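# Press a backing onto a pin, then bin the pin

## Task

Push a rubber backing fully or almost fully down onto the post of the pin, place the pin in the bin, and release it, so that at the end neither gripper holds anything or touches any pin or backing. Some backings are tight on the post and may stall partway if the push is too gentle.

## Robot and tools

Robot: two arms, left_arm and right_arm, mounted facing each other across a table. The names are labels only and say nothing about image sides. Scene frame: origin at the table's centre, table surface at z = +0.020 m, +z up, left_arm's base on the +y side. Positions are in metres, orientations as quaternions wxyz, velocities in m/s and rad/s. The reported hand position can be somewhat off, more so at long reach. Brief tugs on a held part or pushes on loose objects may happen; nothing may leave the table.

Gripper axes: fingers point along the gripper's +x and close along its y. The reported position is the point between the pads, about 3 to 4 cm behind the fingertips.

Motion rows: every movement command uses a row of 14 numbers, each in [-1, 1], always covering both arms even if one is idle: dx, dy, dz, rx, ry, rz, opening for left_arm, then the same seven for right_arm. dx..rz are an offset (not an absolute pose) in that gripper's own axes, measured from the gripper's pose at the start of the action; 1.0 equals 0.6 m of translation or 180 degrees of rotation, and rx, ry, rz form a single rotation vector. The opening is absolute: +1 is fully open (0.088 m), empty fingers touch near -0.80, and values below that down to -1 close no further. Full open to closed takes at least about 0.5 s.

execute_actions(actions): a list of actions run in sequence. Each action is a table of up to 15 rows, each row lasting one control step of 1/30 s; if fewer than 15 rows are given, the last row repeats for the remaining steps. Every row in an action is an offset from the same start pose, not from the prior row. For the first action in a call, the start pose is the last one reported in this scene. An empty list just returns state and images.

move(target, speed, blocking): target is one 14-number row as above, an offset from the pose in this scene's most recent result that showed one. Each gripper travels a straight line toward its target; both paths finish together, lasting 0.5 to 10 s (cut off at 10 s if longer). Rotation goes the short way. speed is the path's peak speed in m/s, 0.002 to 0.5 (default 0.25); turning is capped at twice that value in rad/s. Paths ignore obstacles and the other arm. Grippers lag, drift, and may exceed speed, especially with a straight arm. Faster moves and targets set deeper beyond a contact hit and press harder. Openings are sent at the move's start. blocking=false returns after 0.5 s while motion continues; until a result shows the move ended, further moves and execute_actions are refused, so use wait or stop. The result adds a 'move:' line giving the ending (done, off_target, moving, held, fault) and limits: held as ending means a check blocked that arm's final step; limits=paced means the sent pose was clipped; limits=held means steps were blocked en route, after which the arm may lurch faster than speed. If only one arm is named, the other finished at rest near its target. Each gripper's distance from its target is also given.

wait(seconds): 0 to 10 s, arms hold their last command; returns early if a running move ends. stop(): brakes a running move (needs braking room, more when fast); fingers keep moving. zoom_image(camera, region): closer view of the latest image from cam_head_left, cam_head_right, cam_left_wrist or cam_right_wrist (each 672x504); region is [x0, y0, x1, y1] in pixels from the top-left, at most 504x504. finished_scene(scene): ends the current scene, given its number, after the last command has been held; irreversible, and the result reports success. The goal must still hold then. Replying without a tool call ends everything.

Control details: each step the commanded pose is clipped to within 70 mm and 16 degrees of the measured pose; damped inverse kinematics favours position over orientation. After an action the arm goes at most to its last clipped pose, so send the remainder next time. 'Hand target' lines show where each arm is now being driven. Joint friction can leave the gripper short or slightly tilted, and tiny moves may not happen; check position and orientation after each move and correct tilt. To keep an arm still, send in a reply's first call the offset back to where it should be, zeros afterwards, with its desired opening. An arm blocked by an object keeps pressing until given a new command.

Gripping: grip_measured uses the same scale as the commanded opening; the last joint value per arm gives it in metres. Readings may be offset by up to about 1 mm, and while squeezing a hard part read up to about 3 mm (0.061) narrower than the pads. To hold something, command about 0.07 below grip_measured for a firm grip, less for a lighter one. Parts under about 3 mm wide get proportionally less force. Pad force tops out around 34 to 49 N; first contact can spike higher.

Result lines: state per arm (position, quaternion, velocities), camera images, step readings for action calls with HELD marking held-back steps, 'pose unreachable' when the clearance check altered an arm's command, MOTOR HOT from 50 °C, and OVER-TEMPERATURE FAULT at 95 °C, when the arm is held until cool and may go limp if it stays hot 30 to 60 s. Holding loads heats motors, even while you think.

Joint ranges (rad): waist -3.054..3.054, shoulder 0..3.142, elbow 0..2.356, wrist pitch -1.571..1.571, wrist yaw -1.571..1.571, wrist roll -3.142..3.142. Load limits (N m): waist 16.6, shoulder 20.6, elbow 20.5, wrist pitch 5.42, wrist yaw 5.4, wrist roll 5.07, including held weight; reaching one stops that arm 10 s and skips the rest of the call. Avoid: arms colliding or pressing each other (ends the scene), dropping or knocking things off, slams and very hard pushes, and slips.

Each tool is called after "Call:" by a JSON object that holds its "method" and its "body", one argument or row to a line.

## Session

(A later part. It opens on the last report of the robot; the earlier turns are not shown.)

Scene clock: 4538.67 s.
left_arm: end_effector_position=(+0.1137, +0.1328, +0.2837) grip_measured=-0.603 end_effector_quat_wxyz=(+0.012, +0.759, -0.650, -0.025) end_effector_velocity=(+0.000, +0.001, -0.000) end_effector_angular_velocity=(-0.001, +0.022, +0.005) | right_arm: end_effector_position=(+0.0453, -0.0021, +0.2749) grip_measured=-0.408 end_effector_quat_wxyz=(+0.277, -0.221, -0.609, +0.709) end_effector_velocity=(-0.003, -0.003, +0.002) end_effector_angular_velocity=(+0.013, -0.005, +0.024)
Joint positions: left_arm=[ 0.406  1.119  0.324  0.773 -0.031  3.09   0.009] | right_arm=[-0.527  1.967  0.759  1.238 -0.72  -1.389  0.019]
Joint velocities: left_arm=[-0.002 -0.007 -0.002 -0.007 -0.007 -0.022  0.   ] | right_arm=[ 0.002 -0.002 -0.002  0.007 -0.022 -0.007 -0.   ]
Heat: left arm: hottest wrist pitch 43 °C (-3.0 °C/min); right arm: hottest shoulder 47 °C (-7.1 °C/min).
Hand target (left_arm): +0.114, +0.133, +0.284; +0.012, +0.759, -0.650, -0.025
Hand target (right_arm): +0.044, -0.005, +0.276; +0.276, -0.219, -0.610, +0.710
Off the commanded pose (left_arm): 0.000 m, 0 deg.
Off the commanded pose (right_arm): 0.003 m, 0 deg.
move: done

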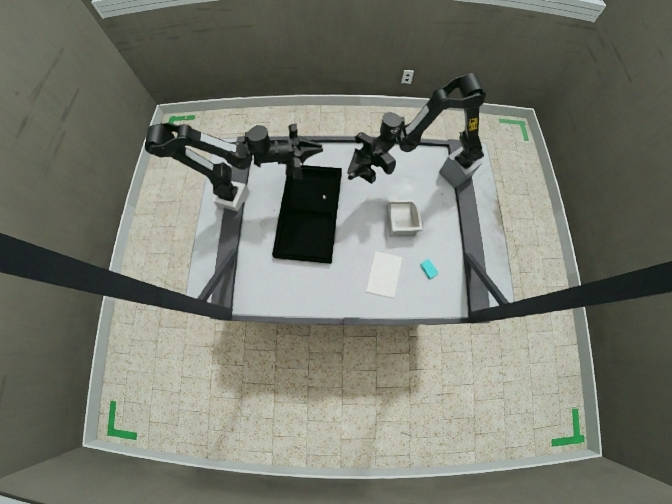

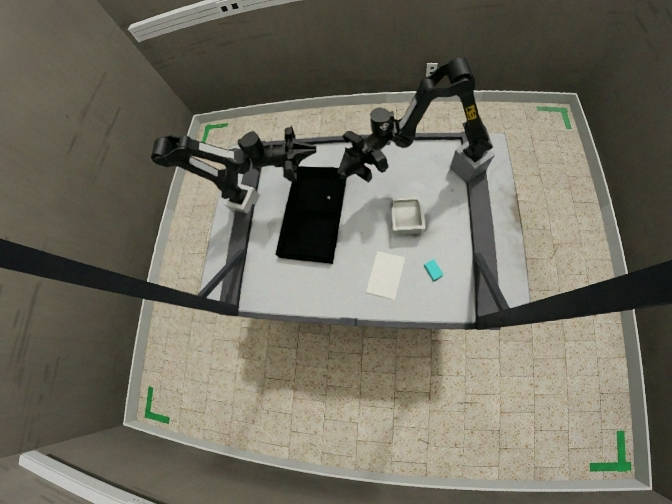

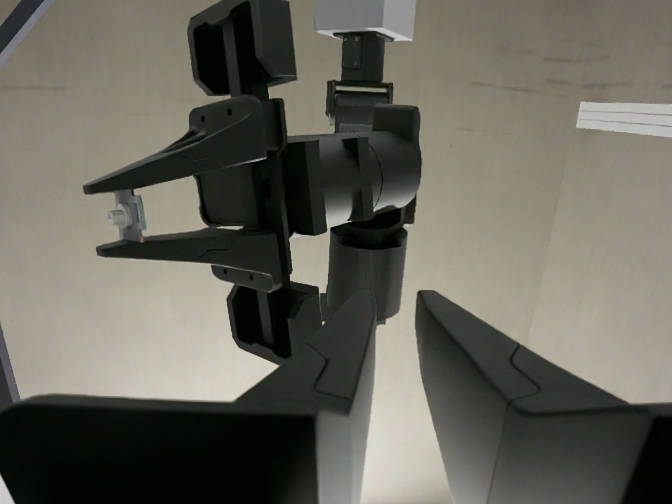

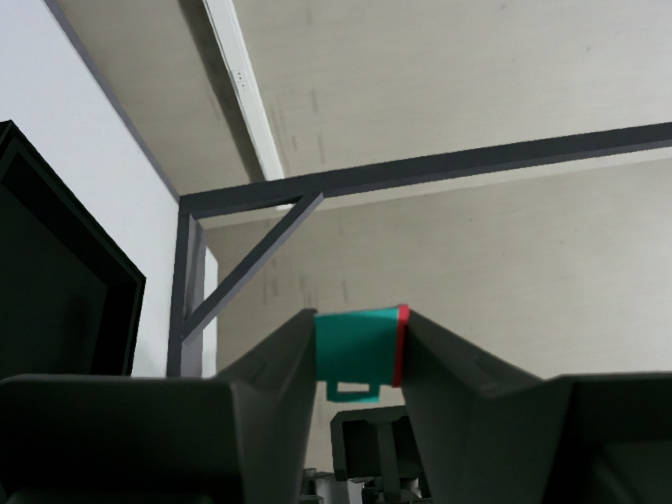

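Call:
{"method": "move", "body": {
  "target": [0,0,0,0,0,0,-0.6,-0.161,0.2315,0.257,0,0.081,0.501,-0.5],
  "speed": 0.35
}}

Scene clock: 4572.40 s.
left_arm: end_effector_position=(+0.1137, +0.1328, +0.2837) grip_measured=-0.603 end_effector_quat_wxyz=(+0.012, +0.759, -0.650, -0.025) end_effector_velocity=(+0.002, +0.002, -0.007) end_effector_angular_velocity=(+0.023, +0.025, +0.020) | right_arm: end_effector_position=(+0.0019, -0.1948, +0.1609) grip_measured=-0.408 end_effector_quat_wxyz=(-0.233, -0.666, -0.238, +0.667) end_effector_velocity=(+0.002, -0.006, +0.001) end_effector_angular_velocity=(-0.029, -0.015, -0.005)
Joint positions: left_arm=[ 0.406  1.119  0.324  0.773 -0.031  3.09   0.009] | right_arm=[ 0.043  1.804  1.107 -0.868  0.002 -1.554  0.019]
Joint velocities: left_arm=[-0.002 -0.002 -0.007 -0.022 -0.022 -0.022 -0.   ] | right_arm=[ 0.002  0.002  0.007 -0.037 -0.007  0.007 -0.   ]
Heat: left arm: hottest wrist pitch 42 °C (-2.0 °C/min); right arm: hottest shoulder 46 °C (+1.0 °C/min).
Hand target (left_arm): +0.114, +0.133, +0.284; +0.012, +0.759, -0.650, -0.025
Hand target (right_arm): +0.001, -0.195, +0.159; +0.236, +0.669, +0.235, -0.665
Off the commanded pose (left_arm): 0.000 m, 0 deg.
Off the commanded pose (right_arm): 0.002 m, 1 deg.
move: done

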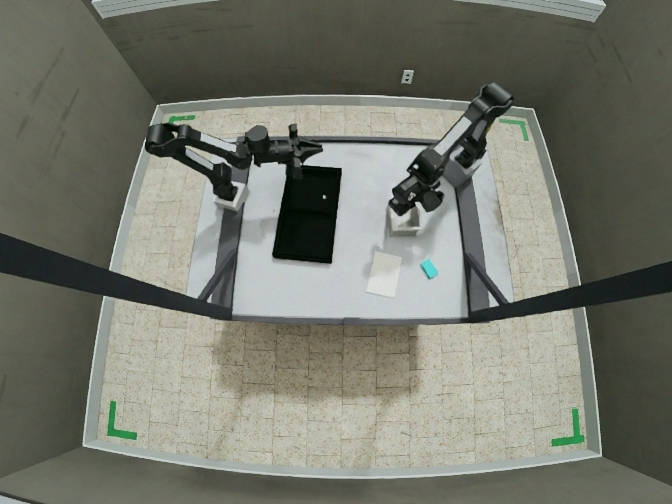

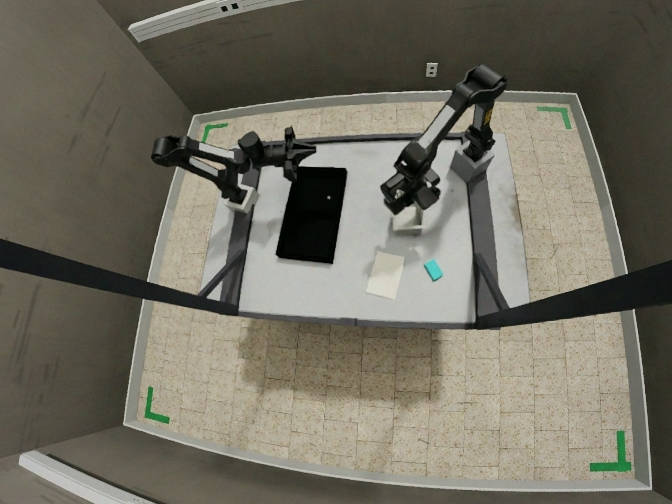

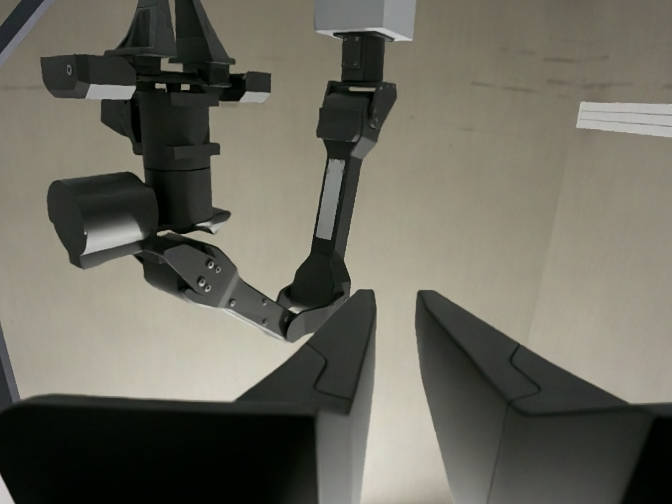

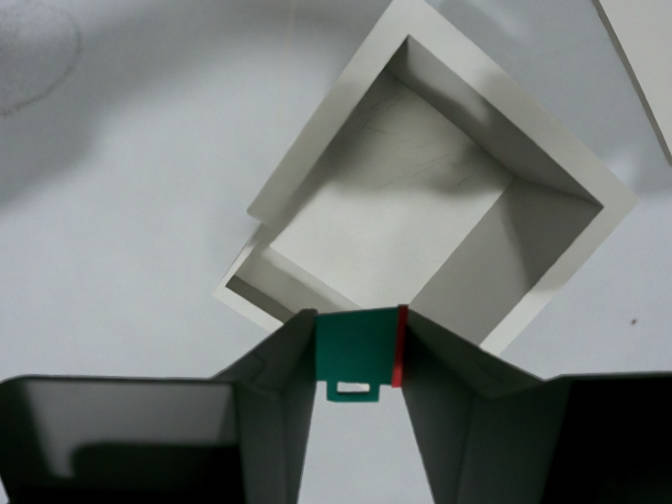

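Call:
{"method": "move", "body": {
  "target": [0,0,0,0,0,0,-0.6,0.1215,-0.0325,0.028,-0.3,0,0,-0.5],
  "speed": 0.3
}}

Scene clock: 4632.80 s.
left_arm: end_effector_position=(+0.1137, +0.1328, +0.2837) grip_measured=-0.603 end_effector_quat_wxyz=(+0.012, +0.759, -0.650, -0.025) end_effector_velocity=(-0.002, -0.001, -0.001) end_effector_angular_velocity=(+0.008, -0.006, -0.010) | right_arm: end_effector_position=(-0.0253, -0.1862, +0.0935) grip_measured=-0.408 end_effector_quat_wxyz=(+0.504, +0.490, +0.518, -0.487) end_effector_velocity=(+0.002, -0.002, -0.001) end_effector_angular_velocity=(-0.014, -0.003, +0.005)
Joint positions: left_arm=[ 0.406  1.119  0.324  0.773 -0.031  3.09   0.009] | right_arm=[ 0.089  2.016  1.089 -0.623  0.002 -2.445  0.019]
Joint velocities: left_arm=[-0.002  0.002  0.002 -0.007  0.007  0.007  0.   ] | right_arm=[-0.002  0.002 -0.002 -0.007 -0.007 -0.007  0.   ]
Heat: left arm: hottest wrist pitch 41 °C (-1.0 °C/min); right arm: hottest shoulder 40 °C (-6.0 °C/min).
Hand target (left_arm): +0.114, +0.133, +0.284; +0.012, +0.759, -0.650, -0.025
Hand target (right_arm): -0.024, -0.189, +0.089; +0.511, +0.488, +0.515, -0.486
Off the commanded pose (left_arm): 0.000 m, 0 deg.
Off the commanded pose (right_arm): 0.007 m, 1 deg.
move: done

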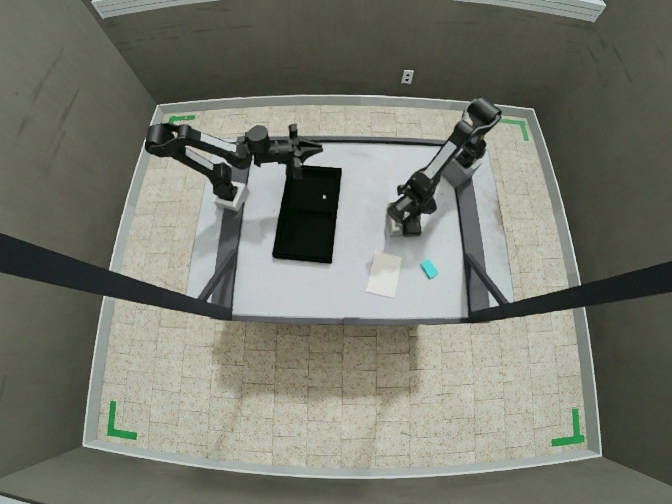

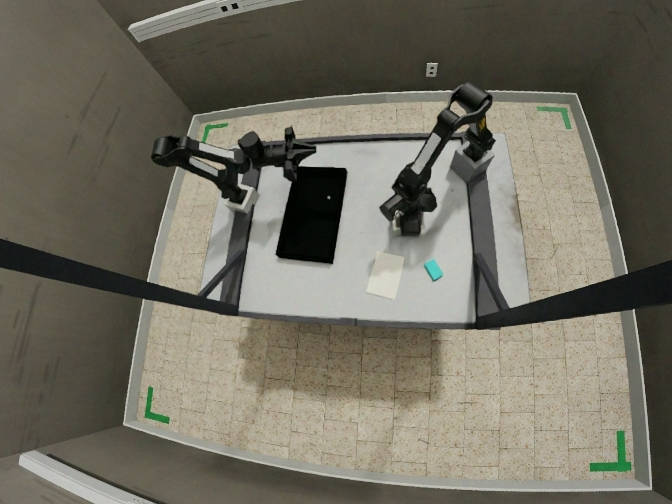

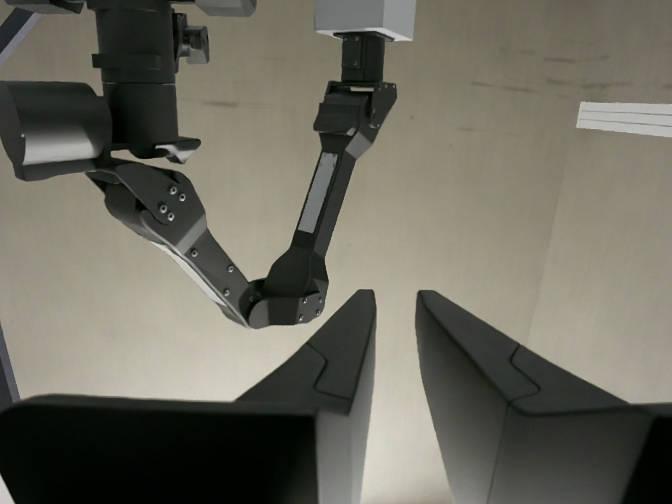

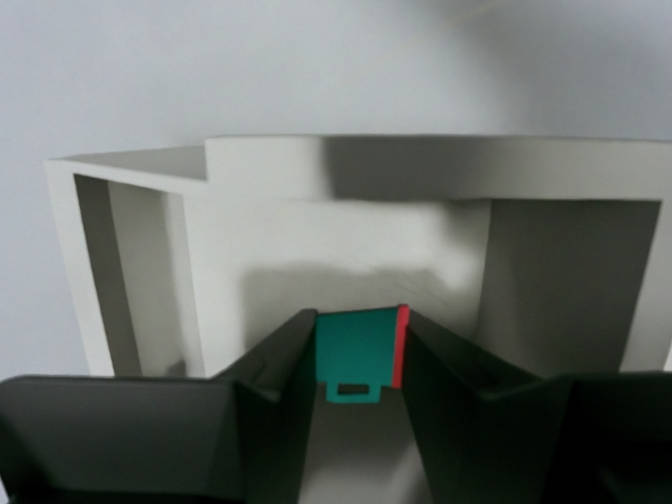

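Call:
{"method": "move", "body": {
  "target": [0,0,0,0,0,0,-0.6,0.032,0.02,0,0,0,-0.045,-0.5],
  "speed": 0.08
}}

Scene clock: 4652.80 s.
left_arm: end_effector_position=(+0.1137, +0.1328, +0.2837) grip_measured=-0.603 end_effector_quat_wxyz=(+0.012, +0.759, -0.650, -0.025) end_effector_velocity=(+0.001, +0.000, +0.000) end_effector_angular_velocity=(+0.004, -0.007, +0.014) | right_arm: end_effector_position=(-0.0148, -0.1846, +0.0730) grip_measured=-0.408 end_effector_quat_wxyz=(+0.470, +0.453, +0.550, -0.521) end_effector_velocity=(-0.002, -0.004, +0.000) end_effector_angular_velocity=(-0.010, +0.019, +0.012)
Joint positions: left_arm=[ 0.406  1.119  0.324  0.773 -0.031  3.09   0.009] | right_arm=[ 0.01   2.009  0.957 -0.42  -0.112 -2.519  0.019]
Joint velocities: left_arm=[-0.007 -0.002  0.002 -0.007 -0.022  0.007 -0.   ] | right_arm=[ 0.002 -0.007 -0.012  0.007 -0.022 -0.007  0.   ]
Heat: left arm: hottest wrist pitch 41 °C (-1.0 °C/min); right arm: hottest shoulder 40 °C (-3.0 °C/min).
Hand target (left_arm): +0.114, +0.133, +0.284; +0.012, +0.759, -0.650, -0.025
Hand target (right_arm): -0.014, -0.185, +0.074; +0.468, +0.451, +0.552, -0.522
Off the commanded pose (left_arm): 0.000 m, 0 deg.
Off the commanded pose (right_arm): 0.002 m, 0 deg.
move: done

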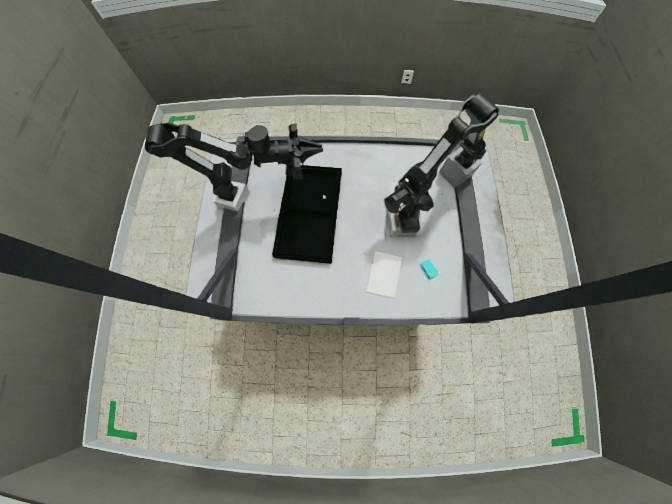

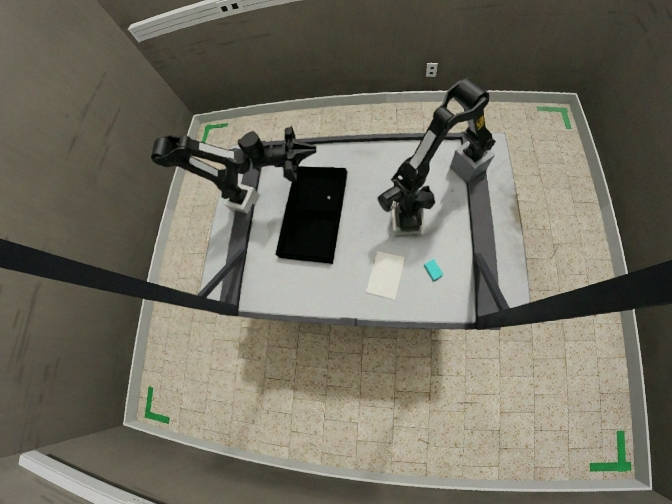

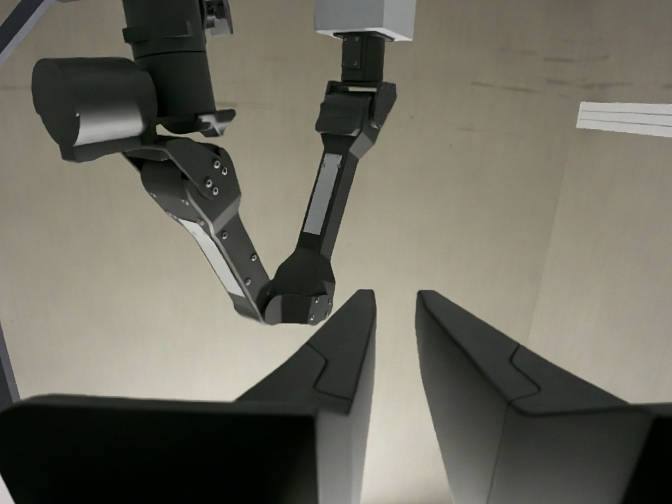

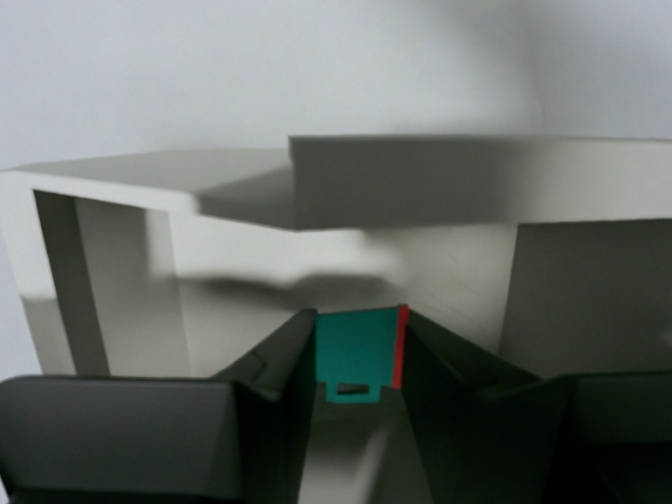

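Call:
{"method": "execute_actions", "body": {
  "actions": [
    [[0,0,0,0,0,0,-0.6,0,0,0,0,0,0,-0.4],[0,0,0,0,0,0,-0.6,0,0,0,0,0,0,-0.34],[0,0,0,0,0,0,-0.6,0,0,0,0,0,0,-0.28],[0,0,0,0,0,0,-0.6,0,0,0,0,0,0,-0.22],[0,0,0,0,0,0,-0.6,0,0,0,0,0,0,-0.18],[0,0,0,0,0,0,-0.6,0,0,0,0,0,0,-0.18],[0,0,0,0,0,0,-0.6,0,0,0,0,0,0,-0.18],[0,0,0,0,0,0,-0.6,0,0,0,0,0,0,-0.18],[0,0,0,0,0,0,-0.6,0,0,0,0,0,0,-0.18],[0,0,0,0,0,0,-0.6,-0.003,0,0,0,0,0,-0.18],[0,0,0,0,0,0,-0.6,-0.007,0,0,0,0,0,-0.18],[0,0,0,0,0,0,-0.6,-0.012,0,0,0,0,0,-0.18],[0,0,0,0,0,0,-0.6,-0.017,0,0,0,0,0,-0.18],[0,0,0,0,0,0,-0.6,-0.022,0,0,0,0,0,-0.18],[0,0,0,0,0,0,-0.6,-0.027,0,0,0,0,0,-0.18]],
    [[0,0,0,0,0,0,-0.6,-0.025,0,0,0,0,0,-0.18],[0,0,0,0,0,0,-0.6,-0.031,0,0,0,0,0,-0.18],[0,0,0,0,0,0,-0.6,-0.037,0,0,0,0,0,-0.18],[0,0,0,0,0,0,-0.6,-0.043,0,0,0,0,0,-0.18],[0,0,0,0,0,0,-0.6,-0.049,0,0,0,0,0,-0.18],[0,0,0,0,0,0,-0.6,-0.055,0,0,0,0,0,-0.18],[0,0,0,0,0,0,-0.6,-0.061,0,0,0,0,0,-0.18],[0,0,0,0,0,0,-0.6,-0.067,0,0,0,0,0,-0.18],[0,0,0,0,0,0,-0.6,-0.073,0,0,0,0,0,-0.18],[0,0,0,0,0,0,-0.6,-0.079,0,0,0,0,0,-0.18],[0,0,0,0,0,0,-0.6,-0.084,0,0,0,0,0,-0.18],[0,0,0,0,0,0,-0.6,-0.088,0,0,0,0,0,-0.18],[0,0,0,0,0,0,-0.6,-0.091,0,0,0,0,0,-0.18],[0,0,0,0,0,0,-0.6,-0.093,0,0,0,0,0,-0.18],[0,0,0,0,0,0,-0.6,-0.094,0,0,0,0,0,-0.18]]
  ]
}}

Scene clock: 4674.10 s.
left_arm: end_effector_position=(+0.1137, +0.1328, +0.2837) grip_measured=-0.603 end_effector_quat_wxyz=(+0.012, +0.759, -0.650, -0.025) end_effector_velocity=(-0.001, +0.000, +0.001) end_effector_angular_velocity=(-0.011, +0.021, +0.000) | right_arm: end_effector_position=(-0.0043, -0.1898, +0.1259) grip_measured=-0.182 end_effector_quat_wxyz=(+0.477, +0.452, +0.543, -0.523) end_effector_velocity=(+0.007, +0.004, +0.062) end_effector_angular_velocity=(+0.021, +0.005, -0.001)
Joint positions: left_arm=[ 0.406  1.119  0.324  0.773 -0.031  3.09   0.009] | right_arm=[-0.007  1.85   1.    -0.644 -0.113 -2.535  0.03 ]
Joint velocities: left_arm=[-0.007 -0.002 -0.002  0.007 -0.007 -0.022  0.   ] | right_arm=[-0.022 -0.159  0.085 -0.227  0.007 -0.022 -0.   ]
Heat: left arm: hottest wrist pitch 41 °C (+0.0 °C/min); right arm: hottest shoulder 42 °C (+1.0 °C/min).
Hand target (left_arm): +0.114, +0.133, +0.284; +0.012, +0.759, -0.650, -0.025
Hand target (right_arm): -0.004, -0.188, +0.133; +0.475, +0.452, +0.545, -0.523
Off the commanded pose (left_arm): 0.000 m, 0 deg.
Off the commanded pose (right_arm): 0.008 m, 0 deg.
Step readings (end_effector_position; steps 1 to 15: 1st action; 16 to 30: 2nd action):
0: left_arm (+0.1137, +0.1328, +0.2837) | right_arm (-0.0149, -0.1846, +0.0730)
1: left_arm (+0.1137, +0.1328, +0.2837) | right_arm (-0.0149, -0.1846, +0.0730)
2: left_arm (+0.1137, +0.1328, +0.2837) | right_arm (-0.0149, -0.1846, +0.0730)
4: left_arm (+0.1137, +0.1328, +0.2837) | right_arm (-0.0149, -0.1846, +0.0730)
8: left_arm (+0.1137, +0.1328, +0.2837) | right_arm (-0.0149, -0.1846, +0.0730)
15: left_arm (+0.1137, +0.1328, +0.2837) | right_arm (-0.0121, -0.1880, +0.0778)
16: left_arm (+0.1137, +0.1328, +0.2837) | right_arm (-0.0114, -0.1885, +0.0804)
17: left_arm (+0.1137, +0.1328, +0.2837) | right_arm (-0.0104, -0.1894, +0.0834)
19: left_arm (+0.1137, +0.1328, +0.2837) | right_arm (-0.0089, -0.1904, +0.0899)
23: left_arm (+0.1137, +0.1328, +0.2837) | right_arm (-0.0068, -0.1905, +0.1040)
30: end_effector_position above

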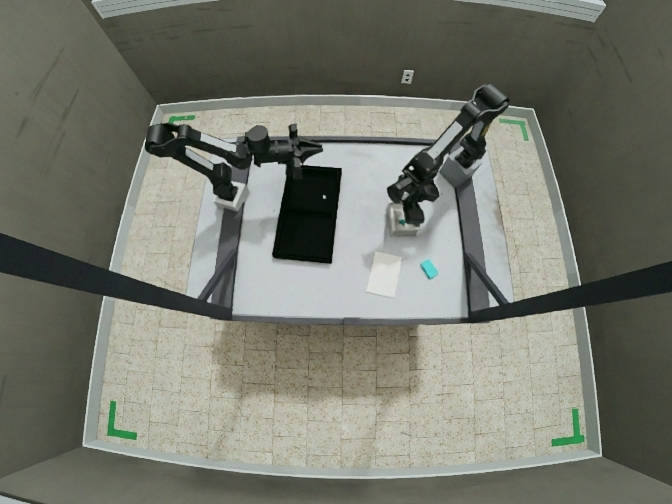

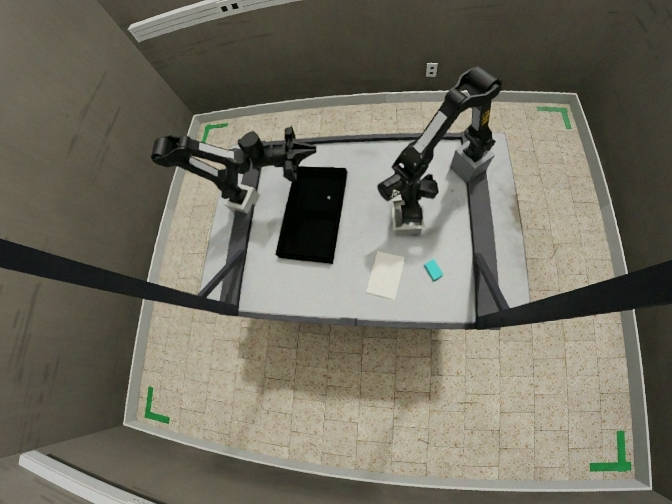

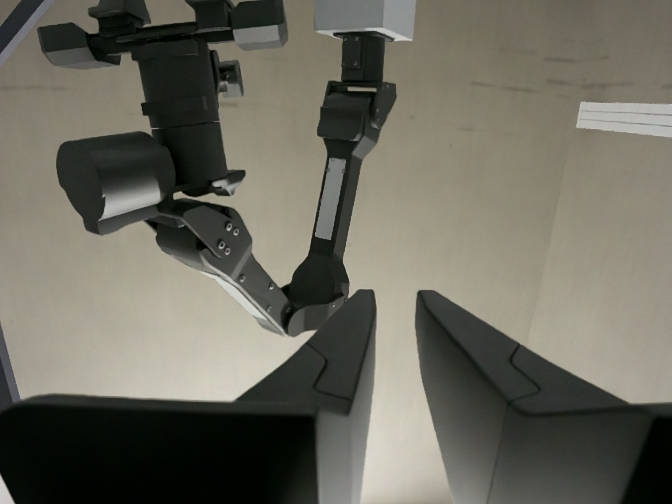

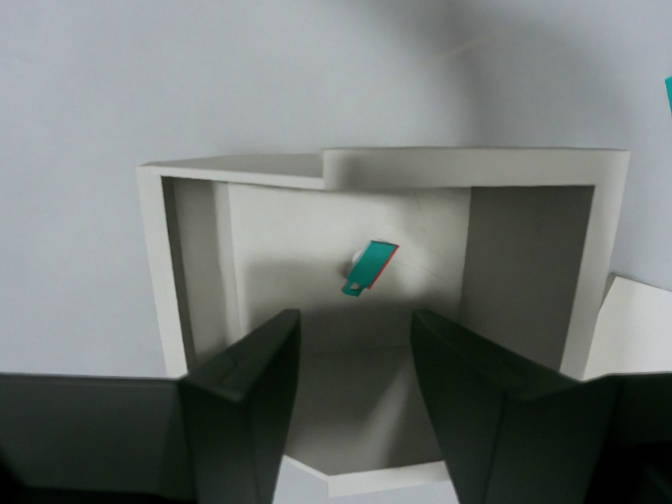

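Call:
{"method": "finished_scene", "body": {
  "scene": 1
}}

The scene is finished: the task was done.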